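## Task

Take the foam block off the low shelf and set it fully inside the back tote; the front tote is the one closest to the bench's open edge. Neither tote nor the cartons beneath the bench may be shifted or rotated. The robot must not tip or finish leaning, and the block must stay in the tote without the robot holding it.

## Robot and tools

Robot: a Hello Robot Stretch 3 with a single arm. It has a two-wheeled base (0.33 m long, 0.34 m wide), a lift that rides up a mast, and one telescoping arm that reaches out to the robot's RIGHT side, ending in a wrist (yaw, pitch, roll) and a two-finger gripper. The gripper cannot move forward or back on its own; you drive the base for that. The base cannot move sideways. An on-the-spot turn pivots about the point between the drive wheels, 0.05 m behind the front edge. With the arm pulled in and the wrist folded, the wrist reaches up to 0.06 m beyond the right side and a turn sweeps a 0.28 m radius; an unfolded, level gripper reaches past that circle.

Frames: the base frame has its origin on the floor between the drive wheels, x forward, y left, z up. hand_pose is reported in it, located where the closed fingertips meet; with all wrist joints at zero its x axis points up, y back along the arm toward the mast, z toward the rear. The odometry frame is the base frame as it was at scene start.

execute_actions: argument "actions" is a list with exactly one action (or empty, which only returns state and images). Optional "cameras": list from head_camera, nav_camera, wrist_camera, all; omitted, null or ["all"] gives all, [] gives none. An action may contain:
- "base": exactly one of {"translate_m": d}, a relative straight drive in metres from the current spot, forward positive, -1 to 1; or {"rotate_rad": d}, a relative turn in radians, left/counter-clockwise positive, -3.2 to 3.2.
- "joints": an object of absolute targets keyed by joint name: lift_m 0 to 1.1 (arm height on mast); arm_m 0 to 0.52 (extension); wrist_yaw_rad -1.345 to 4.42 (0 along the arm, positive swings toward the front, 3.0 is folded over the base); wrist_pitch_rad -1.57 to 0.451 (0 level, negative tips fingers down); wrist_roll_rad -2.911 to 2.911 (0 has the fingers side by side, level); gripper_m -0.089 to 0.179 (larger is wider; real fingertip gap is below this value, by 0.007 nearly closed up to 0.025 fully open, and zero under 0.007); head_pan_rad -3.953 to 1.73 (0 forward, positive left, -1.57 along the arm); head_tilt_rad -1.53 to 0.419 (negative down). Done tolerances: lift and arm ±0.004, yaw/roll/head ±0.02, pitch ±0.05, gripper ±0.004.
- "contact_limits": {"arm_m": effort %} 1 to 100; the arm motion halts with contact_stop when its effort hits that level (negative when retracting), and the limit also caps holding force until the next action. Too low stops it immediately. The result reports the active, default and maximum values.
Motions in one action start together. Anything you omit may keep driving toward an earlier target unnoticed. Unknown keys or out-of-range values reject the whole call. If a result reports a stop, later motion, wait and finished_scene calls in the same reply are skipped.

wait {"seconds": 0 to 10}: commands nothing, returns state and images. zoom_image {"camera", "region": [x0,y0,x1,y1]} pixels from the top-left of that camera's latest full image, at most 504x504. finished_scene {"scene": n}: ends the current scene irreversibly and reports success; the goal must already hold by itself.

Results: base_status and joint_status tell how each motion ended: done (for the base, wheels turned the full amount even if slipping), off_target (stopped short, may still push), contact_stop, time_out, torque_fault (old target dropped; holds where it stopped unless slack or off). on_its_own covers uncommanded joints; its "held at" is a target, not a position. The arm and lift stop and go slack on firm contact until next commanded; a slack lift can sag under load or be pushed up by closing fingers on a surface. Base, wrist and head never stop on contact. A wrist servo pushed hard for several seconds shuts off for 10 s. motor_effort is % of max, positive toward larger values, bracket = peak; readings carry fixed and random error. Effort at rest outside its range suggests pushing or carrying. Positive wheel effort pushes forward. lidar_m: 12 distances in metres from the base origin, 30-degree sectors, 1st straight ahead, counter-clockwise (4th left, 7th behind, 10th right); "-" nothing seen; plane 0.17 m high, range 0.15 to 12 m; misses clear objects, thin legs, the robot; the mast and a low lift hide parts of sectors 5, 6, 9, 10. wrist_depth_mm (45 to 1000) and head_depth_mm (280 to 4000, sideways image) are 7x7 median depths from top-left. base_odometry counts wheel turns only; heading -3.142 to 3.142, left positive; turned_by_wheels and turned_by_imu give turn since last result; base_tilt in degrees, forward/right positive, with up to about 4 degrees fixed bias.

Cameras: head_camera and nav_camera move with the head; wrist_camera rides on the gripper.

Speed: the base moves fast (0.30 m/s, 1.9 rad/s) only when stowed: lift_m under 0.30, arm_m under 0.03, wrist_yaw_rad over 2.54; otherwise 0.10 m/s and 0.63 rad/s.

Gripping: command gripper_m smaller than the object's width (smaller squeezes harder); release by commanding at least 0.02 above where the fingers met it. Neither the reading nor done confirms a grasp. Over-squeezing triggers a stall guard that eases force; send a new value to re-squeeze.

Cautions: fold or unfold the wrist only with lift_m 0.32 to 0.95, wrist_pitch_rad -0.4 and roll near 0; once folded, lift may go down to 0.25. With yaw below -0.4 keep pitch at -0.5 or lower. Pushing the arm into something solid with the gripper above roughly 0.45 m can topple the robot, more so with a raised contact limit or a repeated push. Don't drive while holding, hooking or pushing something fixed. If snagged or leaning, reverse the last move in small steps, free the gripper, and drop lift_m to about 0.2 if still tipped. Avoid drops, slips, slams and hard hits; a loose object may occasionally be nudged by an outside push.

Each tool is called after ">>>" by a JSON object that holds its "method" and its "body".

## Session

I'll start by checking the current state.

>>> {"method": "execute_actions", "body": {"actions": []}}

Scene clock: 0.00 s.
base_odometry: x=+0.000 y=+0.000 heading=+0.000 (m, m, rad; odometry frame)
turned_by_wheels: +0.000 (rad since the last result)
turned_by_imu: +0.000 (rad since the last result)
base_tilt: forward=-2.4 right=-0.2 (deg)
lidar_m: 1.42 1.43 1.84 1.58 1.02 1.09 1.88 2.65 1.49 1.26 1.25 1.65
head_depth_mm: 1826 2059 2079 2060 2041 2031 2028 / 1857 2011 1999 1990 1976 1977 1647 / 1870 1942 1944 1931 1923 1886 1675 / 1868 1897 1884 1879 1863 1851 1653 / 1822 1831 1829 1803 1795 1792 1529 / 1764 1781 1780 1757 1757 1740 1522 / 1726 1727 1727 1705 1705 1697 1498
base_status: not commanded
joint_positions: lift_m=+0.339 arm_m=+0.001 wrist_yaw_rad=+3.082 wrist_pitch_rad=-0.505 wrist_roll_rad=+0.000 gripper_m=+0.037 head_pan_rad=+0.002 head_tilt_rad=-0.003
joint_status: not commanded
motor_effort: left_wheel=+0 right_wheel=+0 lift_m=+19 arm_m=+0 wrist_yaw_rad=+0 wrist_pitch_rad=+5 wrist_roll_rad=+0 gripper_m=+0 head_pan_rad=-1 head_tilt_rad=+1 (%)
hand_pose: x=-0.0085 y=+0.0662 z=+0.3326 quat_wxyz=(+0.197, +0.689, +0.156, +0.679) (m; base frame)
wrist_depth_mm: 768 - - - - - - / 859 914 - - - - - / 878 920 929 946 987 967 - / 718 747 766 747 773 763 772 / 612 618 - 630 649 635 639 / 532 540 - 536 550 550 550 / 474 - - - 472 473 488
pictures: head_camera (sideways: a quarter turn clockwise sets it upright), nav_camera (sideways: a quarter turn counterclockwise sets it upright), wrist_camera
Images, in order (width x height): head_camera 896x504, nav_camera 672x504, wrist_camera 644x364.

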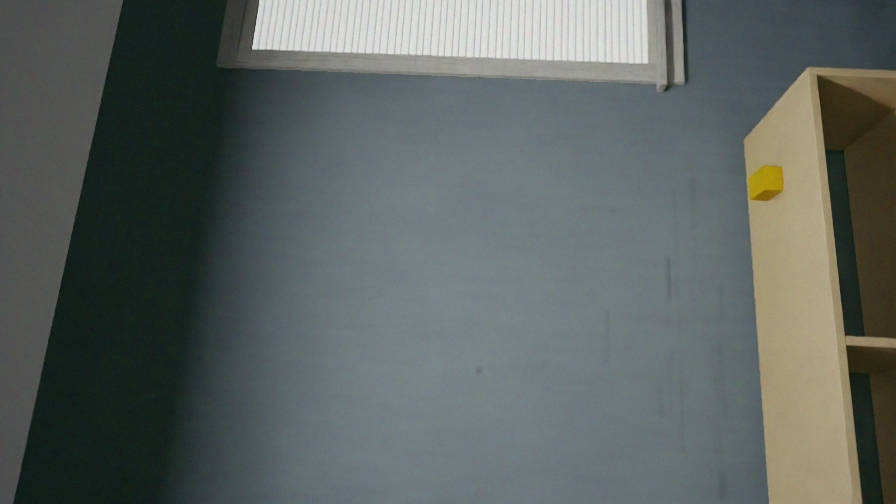

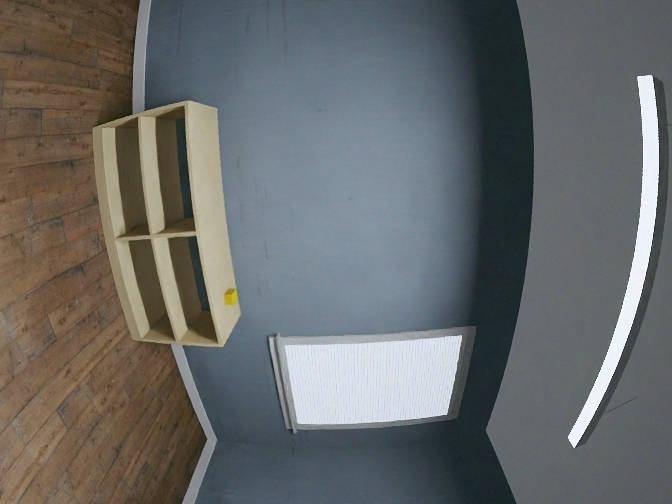

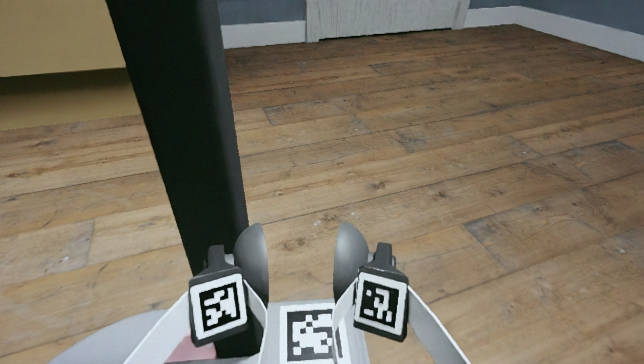

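>>> {"method": "execute_actions", "body": {"actions": [{"joints": {"head_pan_rad": 1.5, "head_tilt_rad": -0.5}}], "cameras": ["head_camera", "nav_camera"]}}

>>> {"method": "execute_actions", "body": {"actions": [{"joints": {"head_pan_rad": -1.6, "head_tilt_rad": -0.5}}], "cameras": ["head_camera", "nav_camera"]}}

Scene clock: 2.93 s.
base_odometry: x=+0.000 y=+0.000 heading=+0.000 (m, m, rad; odometry frame)
turned_by_wheels: +0.000 (rad since the last result)
turned_by_imu: +0.000 (rad since the last result)
base_tilt: forward=-2.6 right=-0.2 (deg)
lidar_m: 1.42 1.43 1.83 1.58 1.02 1.09 1.89 2.64 1.49 1.26 1.25 1.65
head_depth_mm: 1582 1717 1907 2100 2228 1741 1419 / 1524 1657 1812 2011 2148 1717 1412 / 1481 1594 1747 1922 2057 1722 1403 / 1428 1538 1676 1832 2003 1713 1403 / 1402 1517 1643 1782 1950 1706 1397 / 1347 1463 1580 1718 1883 1703 1387 / 1318 1414 1527 1647 1810 1682 1383
base_status: not commanded
joint_positions: lift_m=+0.339 arm_m=+0.001 wrist_yaw_rad=+3.082 wrist_pitch_rad=-0.505 wrist_roll_rad=+0.000 gripper_m=+0.037 head_pan_rad=+1.493 head_tilt_rad=-0.494
joint_status: all done
motor_effort: left_wheel=+0(0) right_wheel=-1(0) lift_m=+19(19) arm_m=+0(1) wrist_yaw_rad=+0(0) wrist_pitch_rad=+5(5) wrist_roll_rad=+0(0) gripper_m=+1(1) head_pan_rad=+5(58) head_tilt_rad=-3(29) (%)
hand_pose: x=-0.0085 y=+0.0662 z=+0.3326 quat_wxyz=(+0.197, +0.689, +0.156, +0.679) (m; base frame)
wrist_depth_mm: 778 - - - - - - / 848 926 - - - - - / 884 930 931 932 970 938 968 / 727 741 743 763 769 762 782 / 619 616 - 645 640 634 648 / 536 534 - 547 543 550 554 / 468 - - - 471 483 484
pictures: head_camera (sideways: a quarter turn clockwise sets it upright), nav_camera (sideways: a quarter turn counterclockwise sets it upright)
Images, in order (width x height): head_camera 896x504, nav_camera 672x504.

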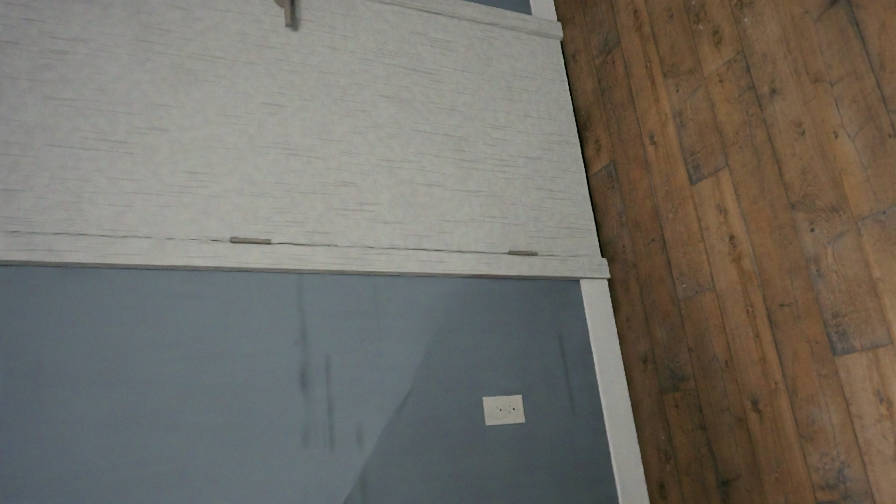

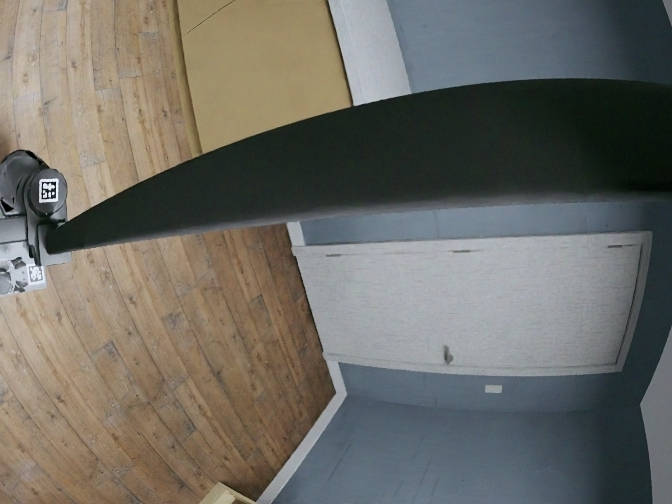

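Scene clock: 4.97 s.
base_odometry: x=+0.000 y=+0.000 heading=+0.000 (m, m, rad; odometry frame)
turned_by_wheels: +0.000 (rad since the last result)
turned_by_imu: +0.000 (rad since the last result)
base_tilt: forward=-2.6 right=-0.1 (deg)
lidar_m: 1.42 1.44 1.83 1.58 1.02 1.09 1.89 2.64 1.49 1.26 1.25 1.65
head_depth_mm: 2161 2344 1534 2504 1874 1749 1415 / 2091 2262 1423 2610 1865 1736 1413 / 2025 2161 1485 2480 1975 1722 1405 / 1974 2107 1614 2458 1740 1681 1404 / 1914 2064 1464 2400 2016 1658 1396 / 1866 2010 1423 2339 1722 1592 1387 / 1815 1959 1414 2247 1708 1557 1385
base_status: not commanded
joint_positions: lift_m=+0.339 arm_m=+0.001 wrist_yaw_rad=+3.082 wrist_pitch_rad=-0.505 wrist_roll_rad=+0.000 gripper_m=+0.037 head_pan_rad=-1.593 head_tilt_rad=-0.494
joint_status: all done
motor_effort: left_wheel=+0(0) right_wheel=-1(0) lift_m=+18(19) arm_m=+0(0) wrist_yaw_rad=+0(0) wrist_pitch_rad=+5(5) wrist_roll_rad=+0(0) gripper_m=+0(1) head_pan_rad=-6(57) head_tilt_rad=-3(2) (%)
hand_pose: x=-0.0085 y=+0.0662 z=+0.3326 quat_wxyz=(+0.197, +0.689, +0.156, +0.679) (m; base frame)
wrist_depth_mm: 747 - - - - - - / 858 933 - - - - - / 901 902 935 916 957 957 957 / 736 730 762 777 768 765 768 / 617 601 - 646 638 637 634 / 524 535 - 556 540 545 543 / 471 - - - 465 482 484
pictures: head_camera (sideways: a quarter turn clockwise sets it upright), nav_camera (sideways: a quarter turn counterclockwise sets it upright)
Images, in order (width x height): head_camera 896x504, nav_camera 672x504.

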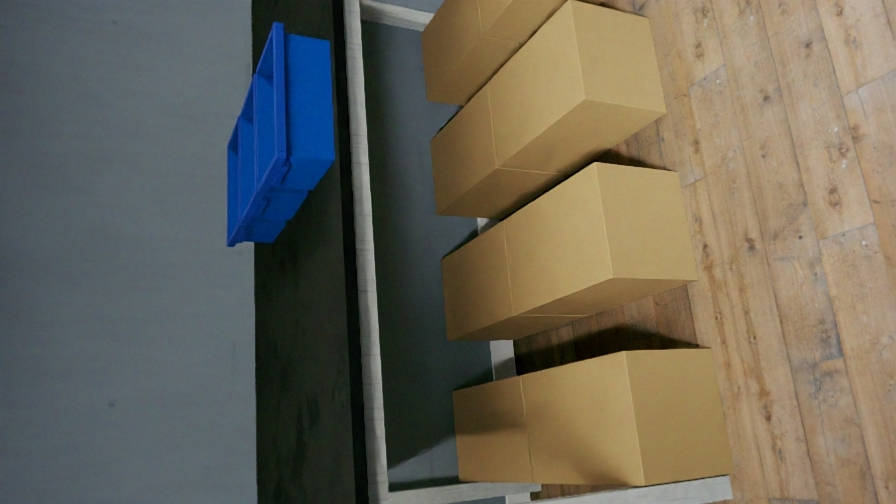

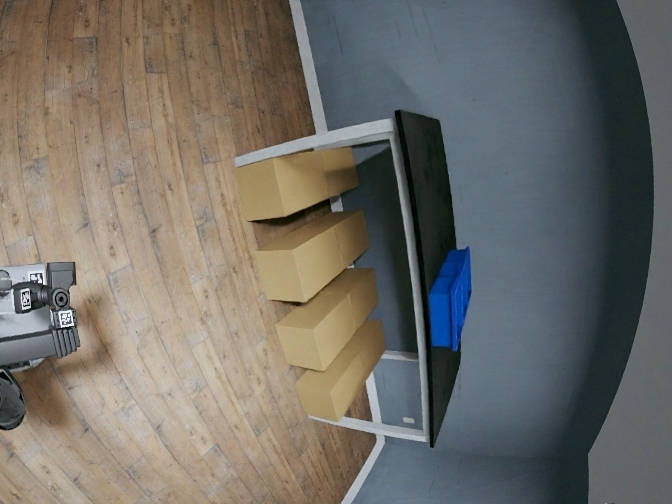

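>>> {"method": "execute_actions", "body": {"actions": [{"joints": {"head_pan_rad": -1.85, "head_tilt_rad": -0.25}}], "cameras": ["head_camera", "nav_camera"]}}

Scene clock: 6.70 s.
base_odometry: x=+0.000 y=+0.000 heading=+0.000 (m, m, rad; odometry frame)
turned_by_wheels: +0.000 (rad since the last result)
turned_by_imu: +0.000 (rad since the last result)
base_tilt: forward=-2.5 right=-0.1 (deg)
lidar_m: 1.42 1.43 1.83 1.58 1.01 1.09 1.88 2.64 1.49 1.25 1.26 1.65
head_depth_mm: 2804 2946 3110 3172 3103 2099 1786 / 2602 2737 2863 2272 3162 2008 1775 / 2467 2574 2705 1954 2755 2050 1757 / 2285 2404 2542 1539 2674 1828 1722 / 2184 2267 2349 1472 2487 2013 1592 / 2057 2137 2260 1622 2401 1789 1518 / 1966 2035 2117 1766 2250 1861 1595
base_status: not commanded
joint_positions: lift_m=+0.339 arm_m=+0.001 wrist_yaw_rad=+3.082 wrist_pitch_rad=-0.505 wrist_roll_rad=+0.000 gripper_m=+0.037 head_pan_rad=-1.843 head_tilt_rad=-0.261
joint_status: all done
motor_effort: left_wheel=+0(0) right_wheel=+0(0) lift_m=+18(18) arm_m=+0(0) wrist_yaw_rad=+0(0) wrist_pitch_rad=+4(5) wrist_roll_rad=+0(0) gripper_m=+1(1) head_pan_rad=-6(33) head_tilt_rad=+5(23) (%)
hand_pose: x=-0.0085 y=+0.0662 z=+0.3326 quat_wxyz=(+0.197, +0.689, +0.156, +0.679) (m; base frame)
wrist_depth_mm: 751 - - - - - - / 859 900 - - - - - / 902 937 944 938 935 971 961 / 738 753 749 739 761 773 780 / 615 627 - 631 634 639 653 / 538 540 - 546 540 552 549 / 466 - - - 463 484 498
pictures: head_camera (sideways: a quarter turn clockwise sets it upright), nav_camera (sideways: a quarter turn counterclockwise sets it upright)
Images, in order (width x height): head_camera 896x504, nav_camera 672x504.

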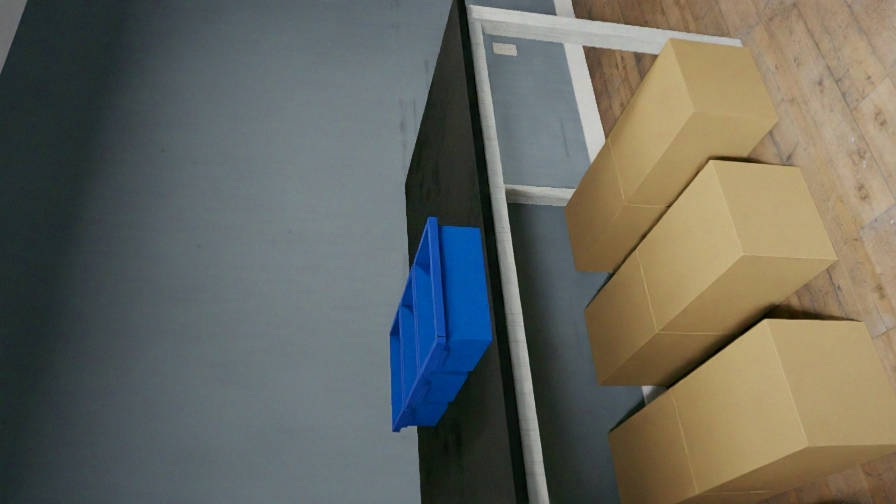

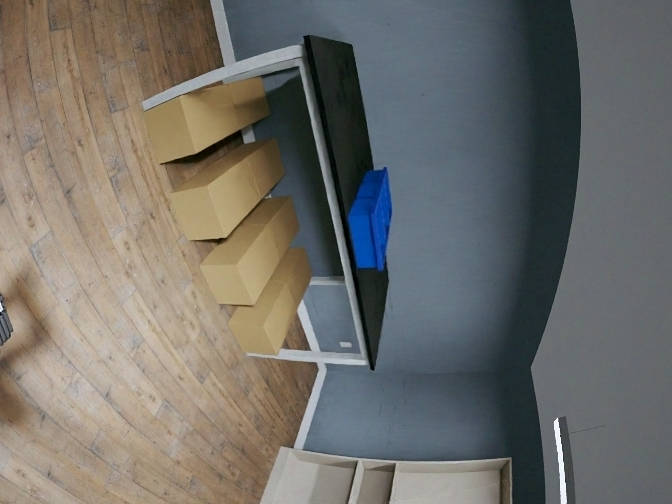

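>>> {"method": "zoom_image", "body": {"camera": "head_camera", "region": [340, 170, 560, 470]}}

Region (340, 170, 560, 470) of head_camera's 896x504 image, scaled by 1.680, with more detail than that image has; it fills the left 370 columns of this view, and the rest is white.

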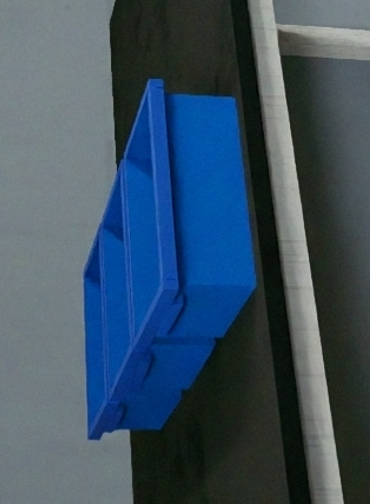

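>>> {"method": "execute_actions", "body": {"actions": [{"base": {"rotate_rad": -0.25}, "joints": {"lift_m": 0.27, "head_pan_rad": 0.2, "head_tilt_rad": -0.5}}], "cameras": ["head_camera"]}}

Scene clock: 28.20 s.
base_odometry: x=+0.000 y=+0.000 heading=-0.250 (m, m, rad; odometry frame)
turned_by_wheels: -0.250 (rad since the last result)
turned_by_imu: -0.249 (rad since the last result)
base_tilt: forward=-2.7 right=-0.1 (deg)
lidar_m: 1.64 1.42 1.86 1.64 0.96 0.98 1.35 2.64 1.81 1.31 1.25 2.25
head_depth_mm: 1796 1950 2138 2387 2230 1741 1424 / 1746 1905 2075 2239 2164 1734 1419 / 1698 1830 1980 1945 2003 1729 1408 / 1646 1762 1919 1914 1907 1707 1403 / 1585 1709 1858 1805 1834 1703 1394 / 1550 1672 1785 1778 1823 1697 1383 / 1497 1622 1730 1752 1786 1675 1380
base_status: done
joint_positions: lift_m=+0.270 arm_m=+0.001 wrist_yaw_rad=+3.082 wrist_pitch_rad=-0.505 wrist_roll_rad=+0.000 gripper_m=+0.037 head_pan_rad=+0.193 head_tilt_rad=-0.494
joint_status: all done
motor_effort: left_wheel=+3(8) right_wheel=-3(7) lift_m=+11(18) arm_m=+0(0) wrist_yaw_rad=+0(0) wrist_pitch_rad=+5(5) wrist_roll_rad=+0(0) gripper_m=+0(1) head_pan_rad=+5(56) head_tilt_rad=-4(21) (%)
hand_pose: x=-0.0085 y=+0.0662 z=+0.2642 quat_wxyz=(+0.197, +0.689, +0.156, +0.679) (m; base frame)
wrist_depth_mm: - - - - - - - / 890 - - - - - - / 774 777 780 803 798 799 837 / 634 632 635 660 660 660 658 / 523 528 - 548 540 553 556 / 469 - - - 463 470 476 / - - - - 401 411 419
pictures: head_camera (sideways: a quarter turn clockwise sets it upright)
Images, in order (width x height): head_camera 896x504.

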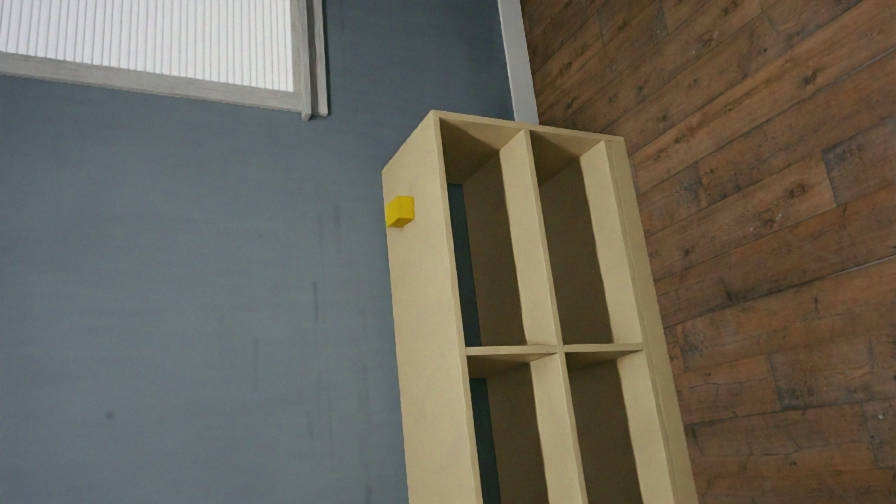

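>>> {"method": "execute_actions", "body": {"actions": [{"base": {"translate_m": 1.0}, "joints": {"head_pan_rad": -1.4, "head_tilt_rad": -0.7}}], "cameras": ["nav_camera"]}}

>>> {"method": "execute_actions", "body": {"actions": [{"base": {"rotate_rad": 2.03}}], "cameras": ["head_camera", "nav_camera"]}}

Scene clock: 35.63 s.
base_odometry: x=+0.969 y=-0.247 heading=-0.250 (m, m, rad; odometry frame)
turned_by_wheels: +0.000 (rad since the last result)
turned_by_imu: +0.003 (rad since the last result)
base_tilt: forward=-2.5 right=-0.1 (deg)
lidar_m: 0.65 0.95 0.59 0.99 2.08 1.75 2.06 3.52 1.07 1.04 1.67 1.36
head_depth_mm: 1694 1296 2117 1261 1403 1464 1259 / 1637 1389 2058 1745 1642 1462 1248 / 1575 1698 1980 1993 1759 1454 1248 / 1538 1700 1929 2111 1755 1452 1243 / 1488 1651 1858 2031 1747 1449 1236 / 1438 1599 1795 2001 1730 1447 1238 / 1401 1542 1727 1956 1721 1429 1231
base_status: done
joint_positions: lift_m=+0.270 arm_m=+0.001 wrist_yaw_rad=+3.082 wrist_pitch_rad=-0.505 wrist_roll_rad=+0.000 gripper_m=+0.037 head_pan_rad=-1.393 head_tilt_rad=-0.692
joint_status: all done
motor_effort: left_wheel=+2(9) right_wheel=-2(5) lift_m=+11(11) arm_m=-1(0) wrist_yaw_rad=+0(0) wrist_pitch_rad=+5(5) wrist_roll_rad=+0(0) gripper_m=+1(1) head_pan_rad=-5(57) head_tilt_rad=-5(21) (%)
hand_pose: x=-0.0085 y=+0.0662 z=+0.2642 quat_wxyz=(+0.197, +0.689, +0.156, +0.679) (m; base frame)
wrist_depth_mm: - - - - - 927 658 / - - - 950 856 675 738 / 752 775 782 800 733 643 671 / 623 620 634 634 648 622 554 / 525 523 - 554 541 538 525 / 472 - - - 471 473 475 / - - - - 394 412 418
pictures: nav_camera (sideways: a quarter turn counterclockwise sets it upright)
Images, in order (width x height): nav_camera 672x504.

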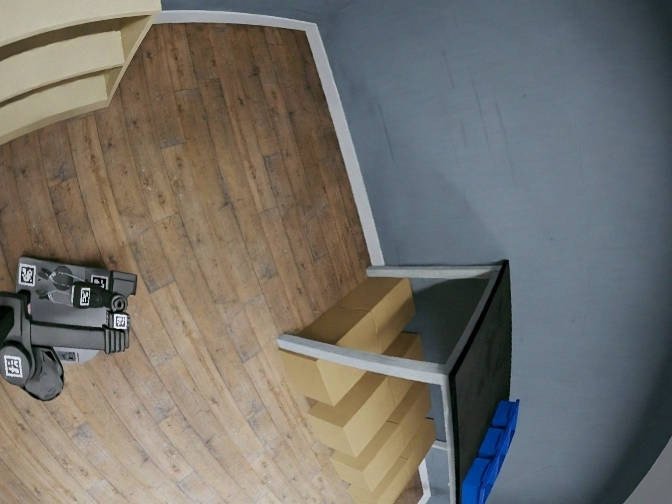

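Scene clock: 38.13 s.
base_odometry: x=+0.969 y=-0.247 heading=+1.780 (m, m, rad; odometry frame)
turned_by_wheels: +2.030 (rad since the last result)
turned_by_imu: +2.019 (rad since the last result)
base_tilt: forward=-2.6 right=-0.1 (deg)
lidar_m: 2.07 1.75 1.94 3.50 1.15 1.03 1.67 1.45 0.65 0.95 0.59 1.00
head_depth_mm: 779 864 966 1077 917 1002 1124 / 790 878 981 1079 915 1024 1151 / 798 885 996 1091 918 1016 1168 / 810 899 1014 1104 914 1039 1175 / 821 912 1029 1108 909 1034 1185 / 833 927 1050 1123 905 1016 1182 / 843 938 1063 1120 901 1076 1204
base_status: done
joint_positions: lift_m=+0.270 arm_m=+0.001 wrist_yaw_rad=+3.082 wrist_pitch_rad=-0.505 wrist_roll_rad=+0.000 gripper_m=+0.037 head_pan_rad=-1.393 head_tilt_rad=-0.692
joint_status: not commanded
motor_effort: left_wheel=-2(9) right_wheel=+2(8) lift_m=+11(11) arm_m=-1(1) wrist_yaw_rad=+0(0) wrist_pitch_rad=+5(4) wrist_roll_rad=+0(0) gripper_m=+1(0) head_pan_rad=-4(6) head_tilt_rad=-4(4) (%)
hand_pose: x=-0.0085 y=+0.0661 z=+0.2642 quat_wxyz=(+0.197, +0.689, +0.156, +0.679) (m; base frame)
wrist_depth_mm: - - - - - - - / - - - - - - - / 769 775 796 793 808 817 814 / 623 624 648 634 650 657 664 / 527 521 - 560 551 543 549 / 462 - - - 464 472 480 / - - - - 396 418 415
pictures: head_camera (sideways: a quarter turn clockwise sets it upright), nav_camera (sideways: a quarter turn counterclockwise sets it upright)
Images, in order (width x height): head_camera 896x504, nav_camera 672x504.

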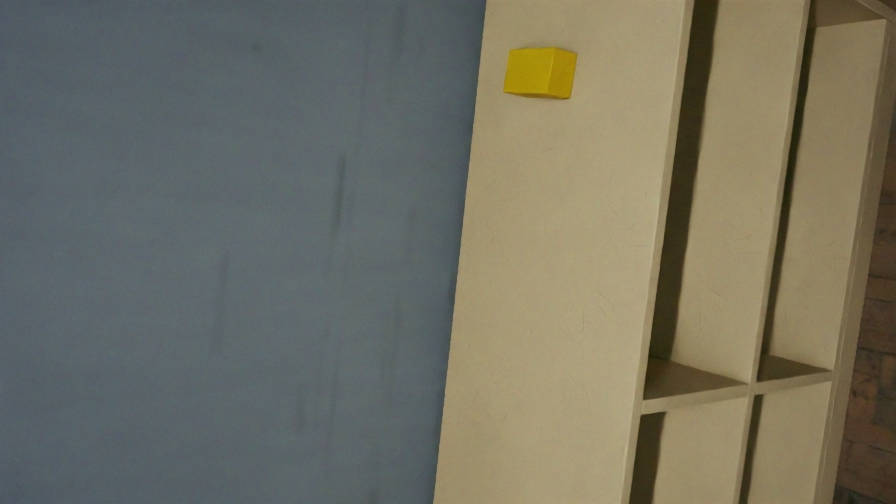

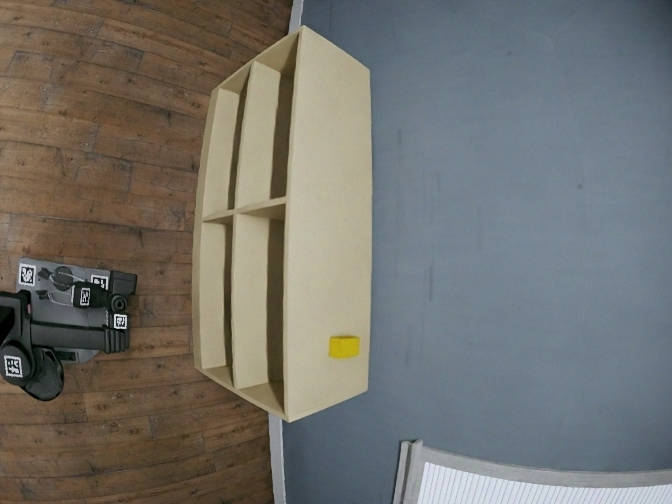

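>>> {"method": "execute_actions", "body": {"actions": [{"joints": {"lift_m": 0.72, "wrist_pitch_rad": -0.4, "head_pan_rad": -1.57, "head_tilt_rad": -0.75}}], "cameras": []}}

>>> {"method": "execute_actions", "body": {"actions": [{"joints": {"wrist_yaw_rad": 0.0, "gripper_m": 0.16}}]}}

Scene clock: 47.70 s.
base_odometry: x=+0.969 y=-0.247 heading=+1.780 (m, m, rad; odometry frame)
turned_by_wheels: +0.000 (rad since the last result)
turned_by_imu: +0.000 (rad since the last result)
base_tilt: forward=-2.5 right=-0.1 (deg)
lidar_m: 2.07 1.75 1.93 3.49 1.15 1.03 1.67 1.46 0.65 0.95 0.59 0.99
head_depth_mm: 816 916 1041 1156 909 1088 1255 / 816 916 1036 1081 908 1084 1217 / 812 911 1039 1078 900 1080 1208 / 811 909 1028 1069 897 1078 1196 / 808 901 1027 1066 893 1076 1182 / 805 902 1022 1058 889 1065 1182 / 804 900 1018 1058 882 1017 1169
base_status: not commanded
joint_positions: lift_m=+0.720 arm_m=+0.001 wrist_yaw_rad=+3.082 wrist_pitch_rad=-0.422 wrist_roll_rad=+0.000 gripper_m=+0.037 head_pan_rad=-1.563 head_tilt_rad=-0.740
joint_status: all done
motor_effort: left_wheel=-2(2) right_wheel=+2(2) lift_m=+25(25) arm_m=-1(1) wrist_yaw_rad=+0(0) wrist_pitch_rad=+8(9) wrist_roll_rad=+0(0) gripper_m=+0(1) head_pan_rad=-4(28) head_tilt_rad=-5(11) (%)
hand_pose: x=-0.0078 y=+0.0774 z=+0.7313 quat_wxyz=(+0.169, +0.695, +0.127, +0.687) (m; base frame)
wrist_depth_mm: - - - - - - - / - - - - - - - / - - - - - - - / - - - - - - - / - - - - - - - / - - - - - - - / 894 907 912 933 885 920 932
pictures: none
No camera images: the call's "cameras" was empty. Leave "cameras" out to get every camera's image.

Scene clock: 50.27 s.
base_odometry: x=+0.969 y=-0.247 heading=+1.780 (m, m, rad; odometry frame)
turned_by_wheels: +0.000 (rad since the last result)
turned_by_imu: +0.000 (rad since the last result)
base_tilt: forward=-2.5 right=-0.2 (deg)
lidar_m: 2.07 1.76 1.93 3.50 1.15 1.03 1.67 1.46 0.65 0.95 0.59 1.00
head_depth_mm: 818 915 1049 1161 909 1087 1252 / 815 913 1040 1084 904 1082 1219 / 812 910 1033 1078 900 1078 1217 / 810 907 1032 1072 896 1055 - / 804 904 1030 1061 896 1073 1182 / 805 906 1027 1056 889 1067 1173 / 803 901 1017 1057 884 1016 1176
base_status: not commanded
joint_positions: lift_m=+0.720 arm_m=+0.001 wrist_yaw_rad=+0.003 wrist_pitch_rad=-0.422 wrist_roll_rad=+0.000 gripper_m=+0.160 head_pan_rad=-1.563 head_tilt_rad=-0.740
joint_status: all done
motor_effort: left_wheel=-2(2) right_wheel=+2(2) lift_m=+26(26) arm_m=+0(1) wrist_yaw_rad=-3(4) wrist_pitch_rad=+8(8) wrist_roll_rad=+0(0) gripper_m=+1(82) head_pan_rad=-5(5) head_tilt_rad=-5(4) (%)
hand_pose: x=-0.0209 y=-0.3701 z=+0.7313 quat_wxyz=(+0.692, +0.149, -0.691, -0.147) (m; base frame)
wrist_depth_mm: 603 612 629 637 684 683 689 / 645 648 670 691 715 752 745 / 565 569 576 546 560 777 811 / 431 438 445 447 447 457 916 / 364 377 387 392 704 423 - / 410 607 629 629 627 - - / - 548 548 539 567 581 944
pictures: head_camera (sideways: a quarter turn clockwise sets it upright), nav_camera (sideways: a quarter turn counterclockwise sets it upright), wrist_camera
Images, in order (width x height): head_camera 896x504, nav_camera 672x504, wrist_camera 644x364.

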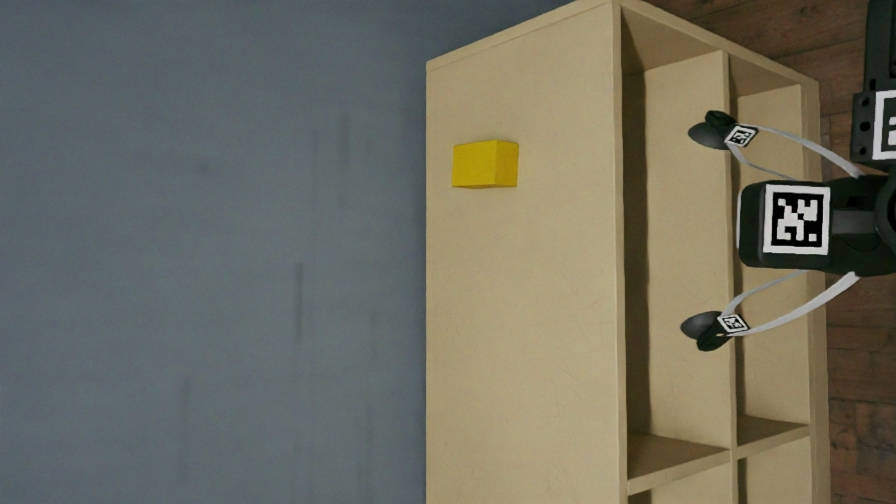

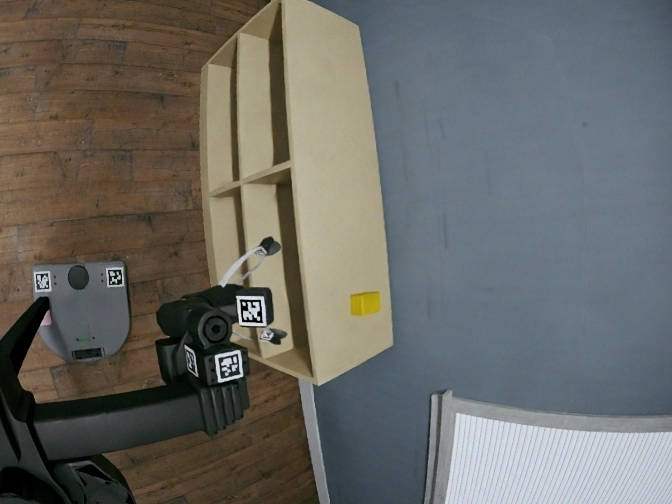

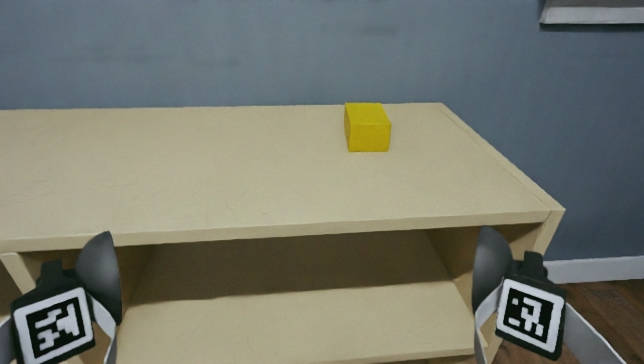

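>>> {"method": "execute_actions", "body": {"actions": [{"base": {"translate_m": -0.09}, "joints": {"arm_m": 0.22, "lift_m": 0.68}}], "cameras": ["head_camera", "wrist_camera"]}}

Scene clock: 57.57 s.
base_odometry: x=+0.988 y=-0.335 heading=+1.780 (m, m, rad; odometry frame)
turned_by_wheels: +0.000 (rad since the last result)
turned_by_imu: -0.001 (rad since the last result)
base_tilt: forward=-2.5 right=-0.2 (deg)
lidar_m: 2.16 1.82 2.05 3.50 1.01 0.96 1.58 1.47 0.61 0.76 0.64 1.07
head_depth_mm: 823 924 1054 1223 1449 1449 1256 / 820 919 1049 1139 926 - 1200 / 818 917 1041 1075 951 1237 1191 / 817 912 1041 1069 935 1074 1190 / 815 912 1031 1067 892 1070 1188 / 810 909 1033 1062 886 1068 1191 / 810 904 1029 1048 884 1055 1179
base_status: done
joint_positions: lift_m=+0.680 arm_m=+0.220 wrist_yaw_rad=+0.001 wrist_pitch_rad=-0.421 wrist_roll_rad=+0.000 gripper_m=+0.160 head_pan_rad=-1.563 head_tilt_rad=-0.741
joint_status: all done
motor_effort: left_wheel=-3(7) right_wheel=+2(2) lift_m=+11(22) arm_m=+3(3) wrist_yaw_rad=-2(3) wrist_pitch_rad=+8(8) wrist_roll_rad=+0(0) gripper_m=+1(1) head_pan_rad=-4(5) head_tilt_rad=-4(5) (%)
hand_pose: x=-0.0212 y=-0.5887 z=+0.6924 quat_wxyz=(+0.692, +0.149, -0.691, -0.148) (m; base frame)
wrist_depth_mm: 424 431 438 449 464 470 488 / 459 466 472 491 492 510 538 / 471 489 494 501 495 573 575 / 361 367 369 303 375 589 633 / 294 299 301 302 302 317 710 / - 250 251 252 256 - 778 / - 215 217 219 217 215 228
pictures: head_camera (sideways: a quarter turn clockwise sets it upright), wrist_camera
Images, in order (width x height): head_camera 896x504, wrist_camera 644x364.

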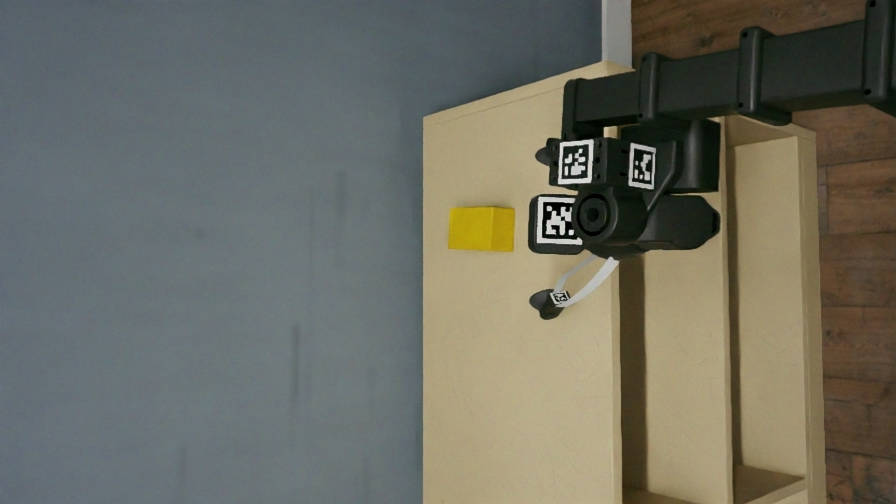

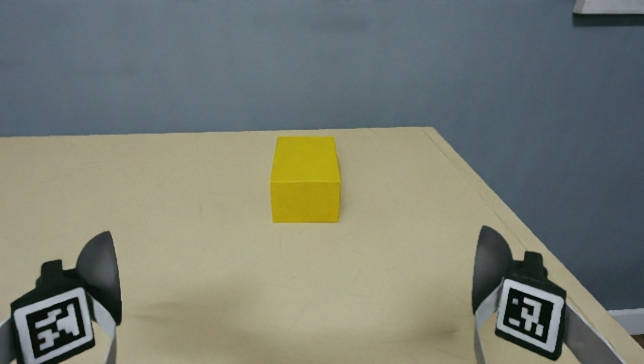

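>>> {"method": "execute_actions", "body": {"actions": [{"joints": {"arm_m": 0.31, "lift_m": 0.645}}], "cameras": ["head_camera", "wrist_camera"]}}

Scene clock: 62.47 s.
base_odometry: x=+0.988 y=-0.335 heading=+1.780 (m, m, rad; odometry frame)
turned_by_wheels: +0.000 (rad since the last result)
turned_by_imu: +0.000 (rad since the last result)
base_tilt: forward=-2.6 right=-0.2 (deg)
lidar_m: 2.16 1.82 2.05 3.50 1.01 0.96 1.58 1.47 0.61 0.76 0.64 1.07
head_depth_mm: 824 926 1053 1224 1454 1417 1248 / 820 917 1045 1137 908 - 1195 / 820 915 1045 1076 - 1084 1201 / 817 916 1044 1069 899 1072 1197 / 815 912 1032 1065 894 1076 1189 / 812 908 1034 1062 891 1067 1187 / 808 904 1030 1054 885 1061 1178
base_status: not commanded
joint_positions: lift_m=+0.645 arm_m=+0.310 wrist_yaw_rad=+0.001 wrist_pitch_rad=-0.421 wrist_roll_rad=+0.000 gripper_m=+0.160 head_pan_rad=-1.563 head_tilt_rad=-0.741
joint_status: all done
motor_effort: left_wheel=-2(2) right_wheel=+2(2) lift_m=+11(13) arm_m=+3(2) wrist_yaw_rad=-2(1) wrist_pitch_rad=+8(8) wrist_roll_rad=+0(0) gripper_m=+1(0) head_pan_rad=-5(5) head_tilt_rad=-4(5) (%)
hand_pose: x=-0.0212 y=-0.6787 z=+0.6574 quat_wxyz=(+0.692, +0.149, -0.691, -0.148) (m; base frame)
wrist_depth_mm: 347 353 362 369 381 387 398 / 377 382 386 402 414 424 432 / 386 393 410 420 421 455 475 / 297 300 302 222 308 328 525 / 243 244 239 204 250 263 570 / - 208 207 208 210 - 213 / - 177 179 180 181 176 187
pictures: head_camera (sideways: a quarter turn clockwise sets it upright), wrist_camera
Images, in order (width x height): head_camera 896x504, wrist_camera 644x364.

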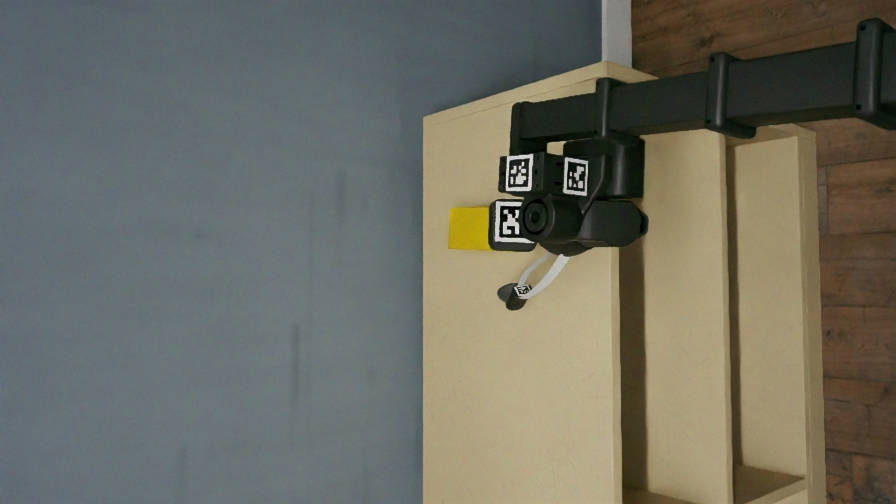

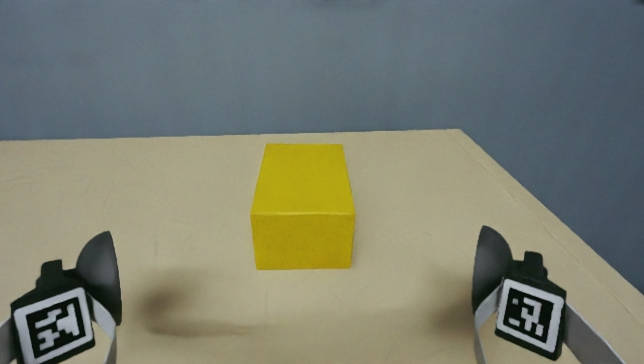

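>>> {"method": "execute_actions", "body": {"actions": [{"joints": {"arm_m": 0.385, "lift_m": 0.633}}], "cameras": ["head_camera", "wrist_camera"]}}

Scene clock: 66.10 s.
base_odometry: x=+0.988 y=-0.335 heading=+1.780 (m, m, rad; odometry frame)
turned_by_wheels: +0.000 (rad since the last result)
turned_by_imu: +0.000 (rad since the last result)
base_tilt: forward=-2.5 right=-0.2 (deg)
lidar_m: 2.16 1.82 2.05 3.48 1.02 0.96 1.58 1.47 0.61 0.76 0.64 1.07
head_depth_mm: 821 924 1057 1219 1441 1422 1251 / 821 924 1044 1166 904 - - / 818 918 1047 1118 856 1080 1192 / 817 915 1040 1104 884 1073 1193 / 813 912 1037 1066 893 1069 1187 / 811 911 1031 1053 890 1065 1194 / 806 905 1027 1053 885 1057 1179
base_status: not commanded
joint_positions: lift_m=+0.633 arm_m=+0.385 wrist_yaw_rad=+0.001 wrist_pitch_rad=-0.421 wrist_roll_rad=+0.000 gripper_m=+0.160 head_pan_rad=-1.563 head_tilt_rad=-0.741
joint_status: all done
motor_effort: left_wheel=-2(3) right_wheel=+2(2) lift_m=+11(11) arm_m=+3(2) wrist_yaw_rad=-1(1) wrist_pitch_rad=+8(8) wrist_roll_rad=+0(0) gripper_m=+1(0) head_pan_rad=-5(5) head_tilt_rad=-5(4) (%)
hand_pose: x=-0.0212 y=-0.7537 z=+0.6454 quat_wxyz=(+0.692, +0.149, -0.691, -0.148) (m; base frame)
wrist_depth_mm: 282 287 293 302 307 314 329 / 302 309 312 325 334 343 355 / 328 336 341 354 363 372 389 / 276 278 278 200 287 294 426 / 224 227 212 162 231 241 458 / - 189 144 136 195 - 197 / - 165 138 133 167 164 173
pictures: head_camera (sideways: a quarter turn clockwise sets it upright), wrist_camera
Images, in order (width x height): head_camera 896x504, wrist_camera 644x364.

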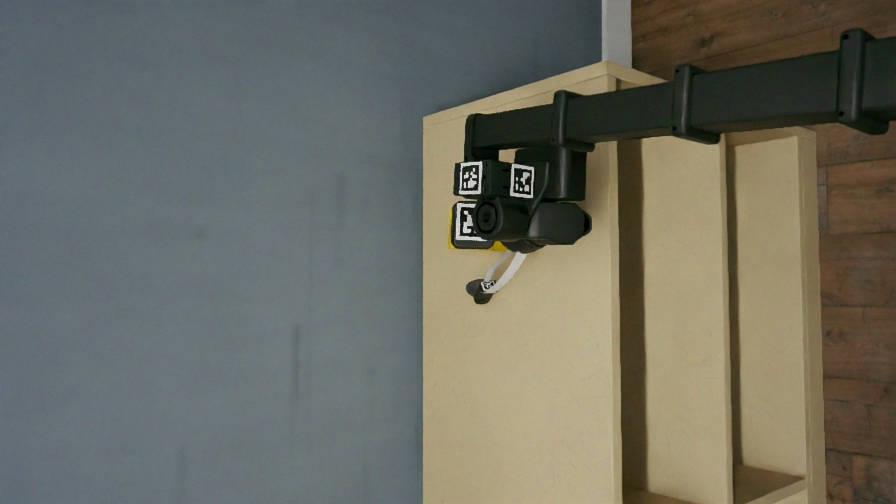

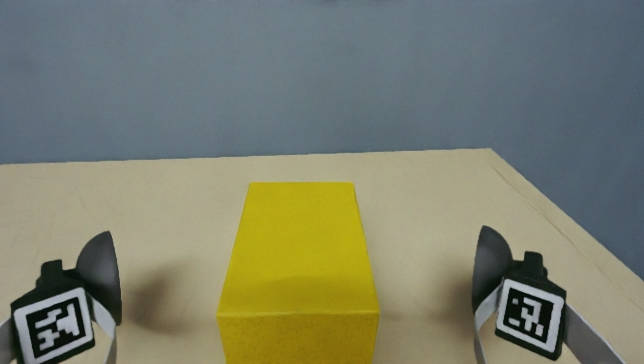

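>>> {"method": "execute_actions", "body": {"actions": [{"joints": {"gripper_m": 0.03}}], "cameras": ["wrist_camera"]}}

Scene clock: 68.53 s.
base_odometry: x=+0.988 y=-0.335 heading=+1.780 (m, m, rad; odometry frame)
turned_by_wheels: +0.000 (rad since the last result)
turned_by_imu: +0.000 (rad since the last result)
base_tilt: forward=-2.5 right=-0.1 (deg)
lidar_m: 2.16 1.82 2.06 3.52 1.02 0.96 1.58 1.47 0.61 0.76 0.64 1.08
head_depth_mm: 825 924 1051 1218 1452 1420 1252 / 821 920 1048 1161 907 - - / 817 917 1046 1114 855 1083 1197 / 818 917 1042 1106 885 1075 1197 / 814 914 1037 1064 891 1069 1192 / 812 910 1032 1061 890 1065 1187 / 808 906 1030 1051 884 1061 1179
base_status: not commanded
joint_positions: lift_m=+0.633 arm_m=+0.385 wrist_yaw_rad=+0.001 wrist_pitch_rad=-0.421 wrist_roll_rad=+0.000 gripper_m=+0.031 head_pan_rad=-1.563 head_tilt_rad=-0.741
joint_status: all done
motor_effort: left_wheel=-2(2) right_wheel=+2(2) lift_m=+11(11) arm_m=+2(2) wrist_yaw_rad=-2(1) wrist_pitch_rad=+7(8) wrist_roll_rad=+0(0) gripper_m=-12(87) head_pan_rad=-5(5) head_tilt_rad=-5(5) (%)
hand_pose: x=-0.0212 y=-0.7537 z=+0.6454 quat_wxyz=(+0.692, +0.149, -0.691, -0.148) (m; base frame)
wrist_depth_mm: 284 292 296 300 309 318 325 / 303 310 317 324 336 347 350 / 327 334 340 354 359 366 383 / 277 278 279 197 285 291 421 / 224 224 191 160 241 234 461 / 189 193 134 136 195 196 198 / 164 164 133 130 162 168 170
pictures: wrist_camera
Images, in order (width x height): wrist_camera 644x364.

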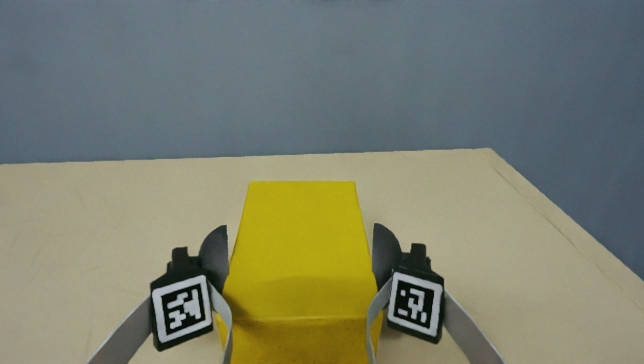

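>>> {"method": "execute_actions", "body": {"actions": [{"joints": {"lift_m": 0.69}}], "cameras": ["wrist_camera"]}}

>>> {"method": "execute_actions", "body": {"actions": [{"joints": {"lift_m": 1.05, "arm_m": 0.0, "head_pan_rad": -2.4, "head_tilt_rad": -0.5}}], "cameras": ["head_camera", "wrist_camera"]}}

Scene clock: 76.57 s.
base_odometry: x=+0.988 y=-0.335 heading=+1.780 (m, m, rad; odometry frame)
turned_by_wheels: +0.000 (rad since the last result)
turned_by_imu: +0.000 (rad since the last result)
base_tilt: forward=-2.7 right=-0.1 (deg)
lidar_m: 2.16 1.83 2.05 3.49 1.02 0.96 1.58 1.47 0.61 0.76 0.64 1.07
head_depth_mm: 822 921 1052 1222 1423 1425 - / 821 919 1050 1168 - 1070 1199 / 820 916 1047 1134 879 1074 1194 / 816 915 1040 1103 896 1077 1188 / 811 913 1034 1066 892 1071 1187 / 813 910 1032 1052 891 1065 1185 / 809 906 1030 1054 885 1056 1176
base_status: not commanded
joint_positions: lift_m=+0.690 arm_m=+0.385 wrist_yaw_rad=+0.001 wrist_pitch_rad=-0.421 wrist_roll_rad=+0.000 gripper_m=+0.031 head_pan_rad=-1.563 head_tilt_rad=-0.741
joint_status: all done
motor_effort: left_wheel=-2(2) right_wheel=+2(2) lift_m=+26(27) arm_m=+2(2) wrist_yaw_rad=-1(1) wrist_pitch_rad=+8(8) wrist_roll_rad=+0(0) gripper_m=-12(12) head_pan_rad=-4(6) head_tilt_rad=-4(5) (%)
hand_pose: x=-0.0212 y=-0.7537 z=+0.7014 quat_wxyz=(+0.692, +0.149, -0.691, -0.148) (m; base frame)
wrist_depth_mm: 282 290 295 304 309 316 324 / 304 310 319 325 334 343 356 / 328 335 341 354 360 375 387 / 353 362 366 197 392 413 426 / 305 307 229 160 325 342 476 / 259 265 135 135 267 268 527 / 224 224 133 130 223 230 245
pictures: wrist_camera
Images, in order (width x height): wrist_camera 644x364.

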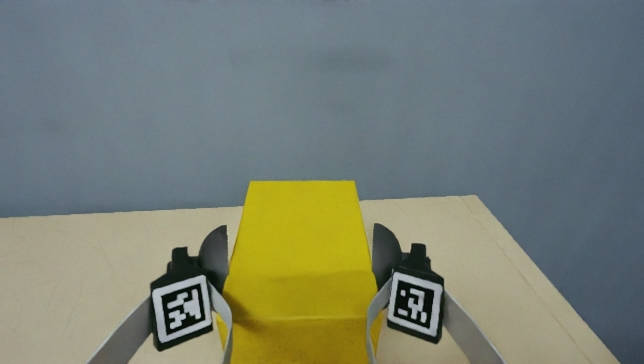

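Scene clock: 80.67 s.
base_odometry: x=+0.988 y=-0.335 heading=+1.780 (m, m, rad; odometry frame)
turned_by_wheels: +0.000 (rad since the last result)
turned_by_imu: +0.000 (rad since the last result)
base_tilt: forward=-2.7 right=-0.2 (deg)
lidar_m: 2.16 1.83 2.05 3.51 1.02 0.96 1.58 1.47 0.61 0.76 0.64 1.07
head_depth_mm: 1464 1546 1625 - - - 1333 / 1552 1659 1734 - - - 1380 / 1412 1566 - - - 1580 1387 / 1266 1365 - - - 1642 1376 / 1138 1222 - - - - 1310 / 1035 1101 - - - - - / 950 1011 - - - - -
base_status: not commanded
joint_positions: lift_m=+1.050 arm_m=+0.001 wrist_yaw_rad=+0.001 wrist_pitch_rad=-0.421 wrist_roll_rad=+0.000 gripper_m=+0.031 head_pan_rad=-2.393 head_tilt_rad=-0.507
joint_status: all done
joint sent to its limit — the command would take arm_m past its lower limit, so that joint was sent only as far as its limit.
motor_effort: left_wheel=-2(3) right_wheel=+2(2) lift_m=+25(26) arm_m=-4(4) wrist_yaw_rad=-1(1) wrist_pitch_rad=+8(8) wrist_roll_rad=+0(0) gripper_m=-12(13) head_pan_rad=-5(58) head_tilt_rad=+3(20) (%)
hand_pose: x=-0.0212 y=-0.3704 z=+1.0614 quat_wxyz=(+0.692, +0.149, -0.691, -0.148) (m; base frame)
wrist_depth_mm: 601 612 641 639 660 670 695 / 643 665 683 691 713 733 758 / 708 729 749 770 790 801 802 / 764 772 785 197 866 873 903 / 793 825 472 160 940 986 - / 694 716 135 136 - - - / 609 617 133 130 611 - -
pictures: head_camera (sideways: a quarter turn clockwise sets it upright), wrist_camera
Images, in order (width x height): head_camera 896x504, wrist_camera 644x364.

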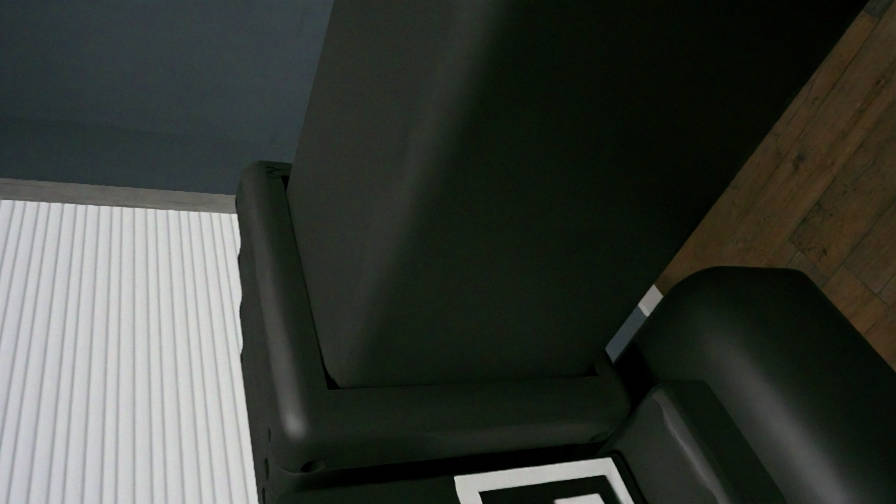

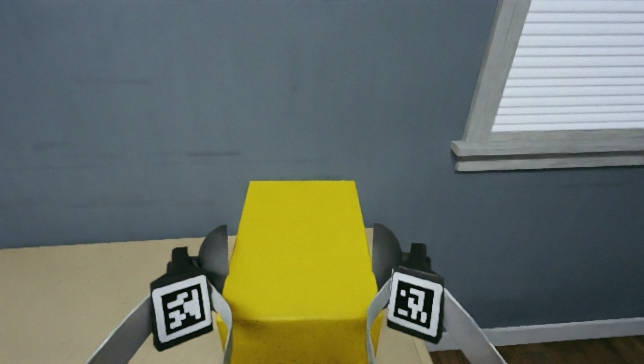

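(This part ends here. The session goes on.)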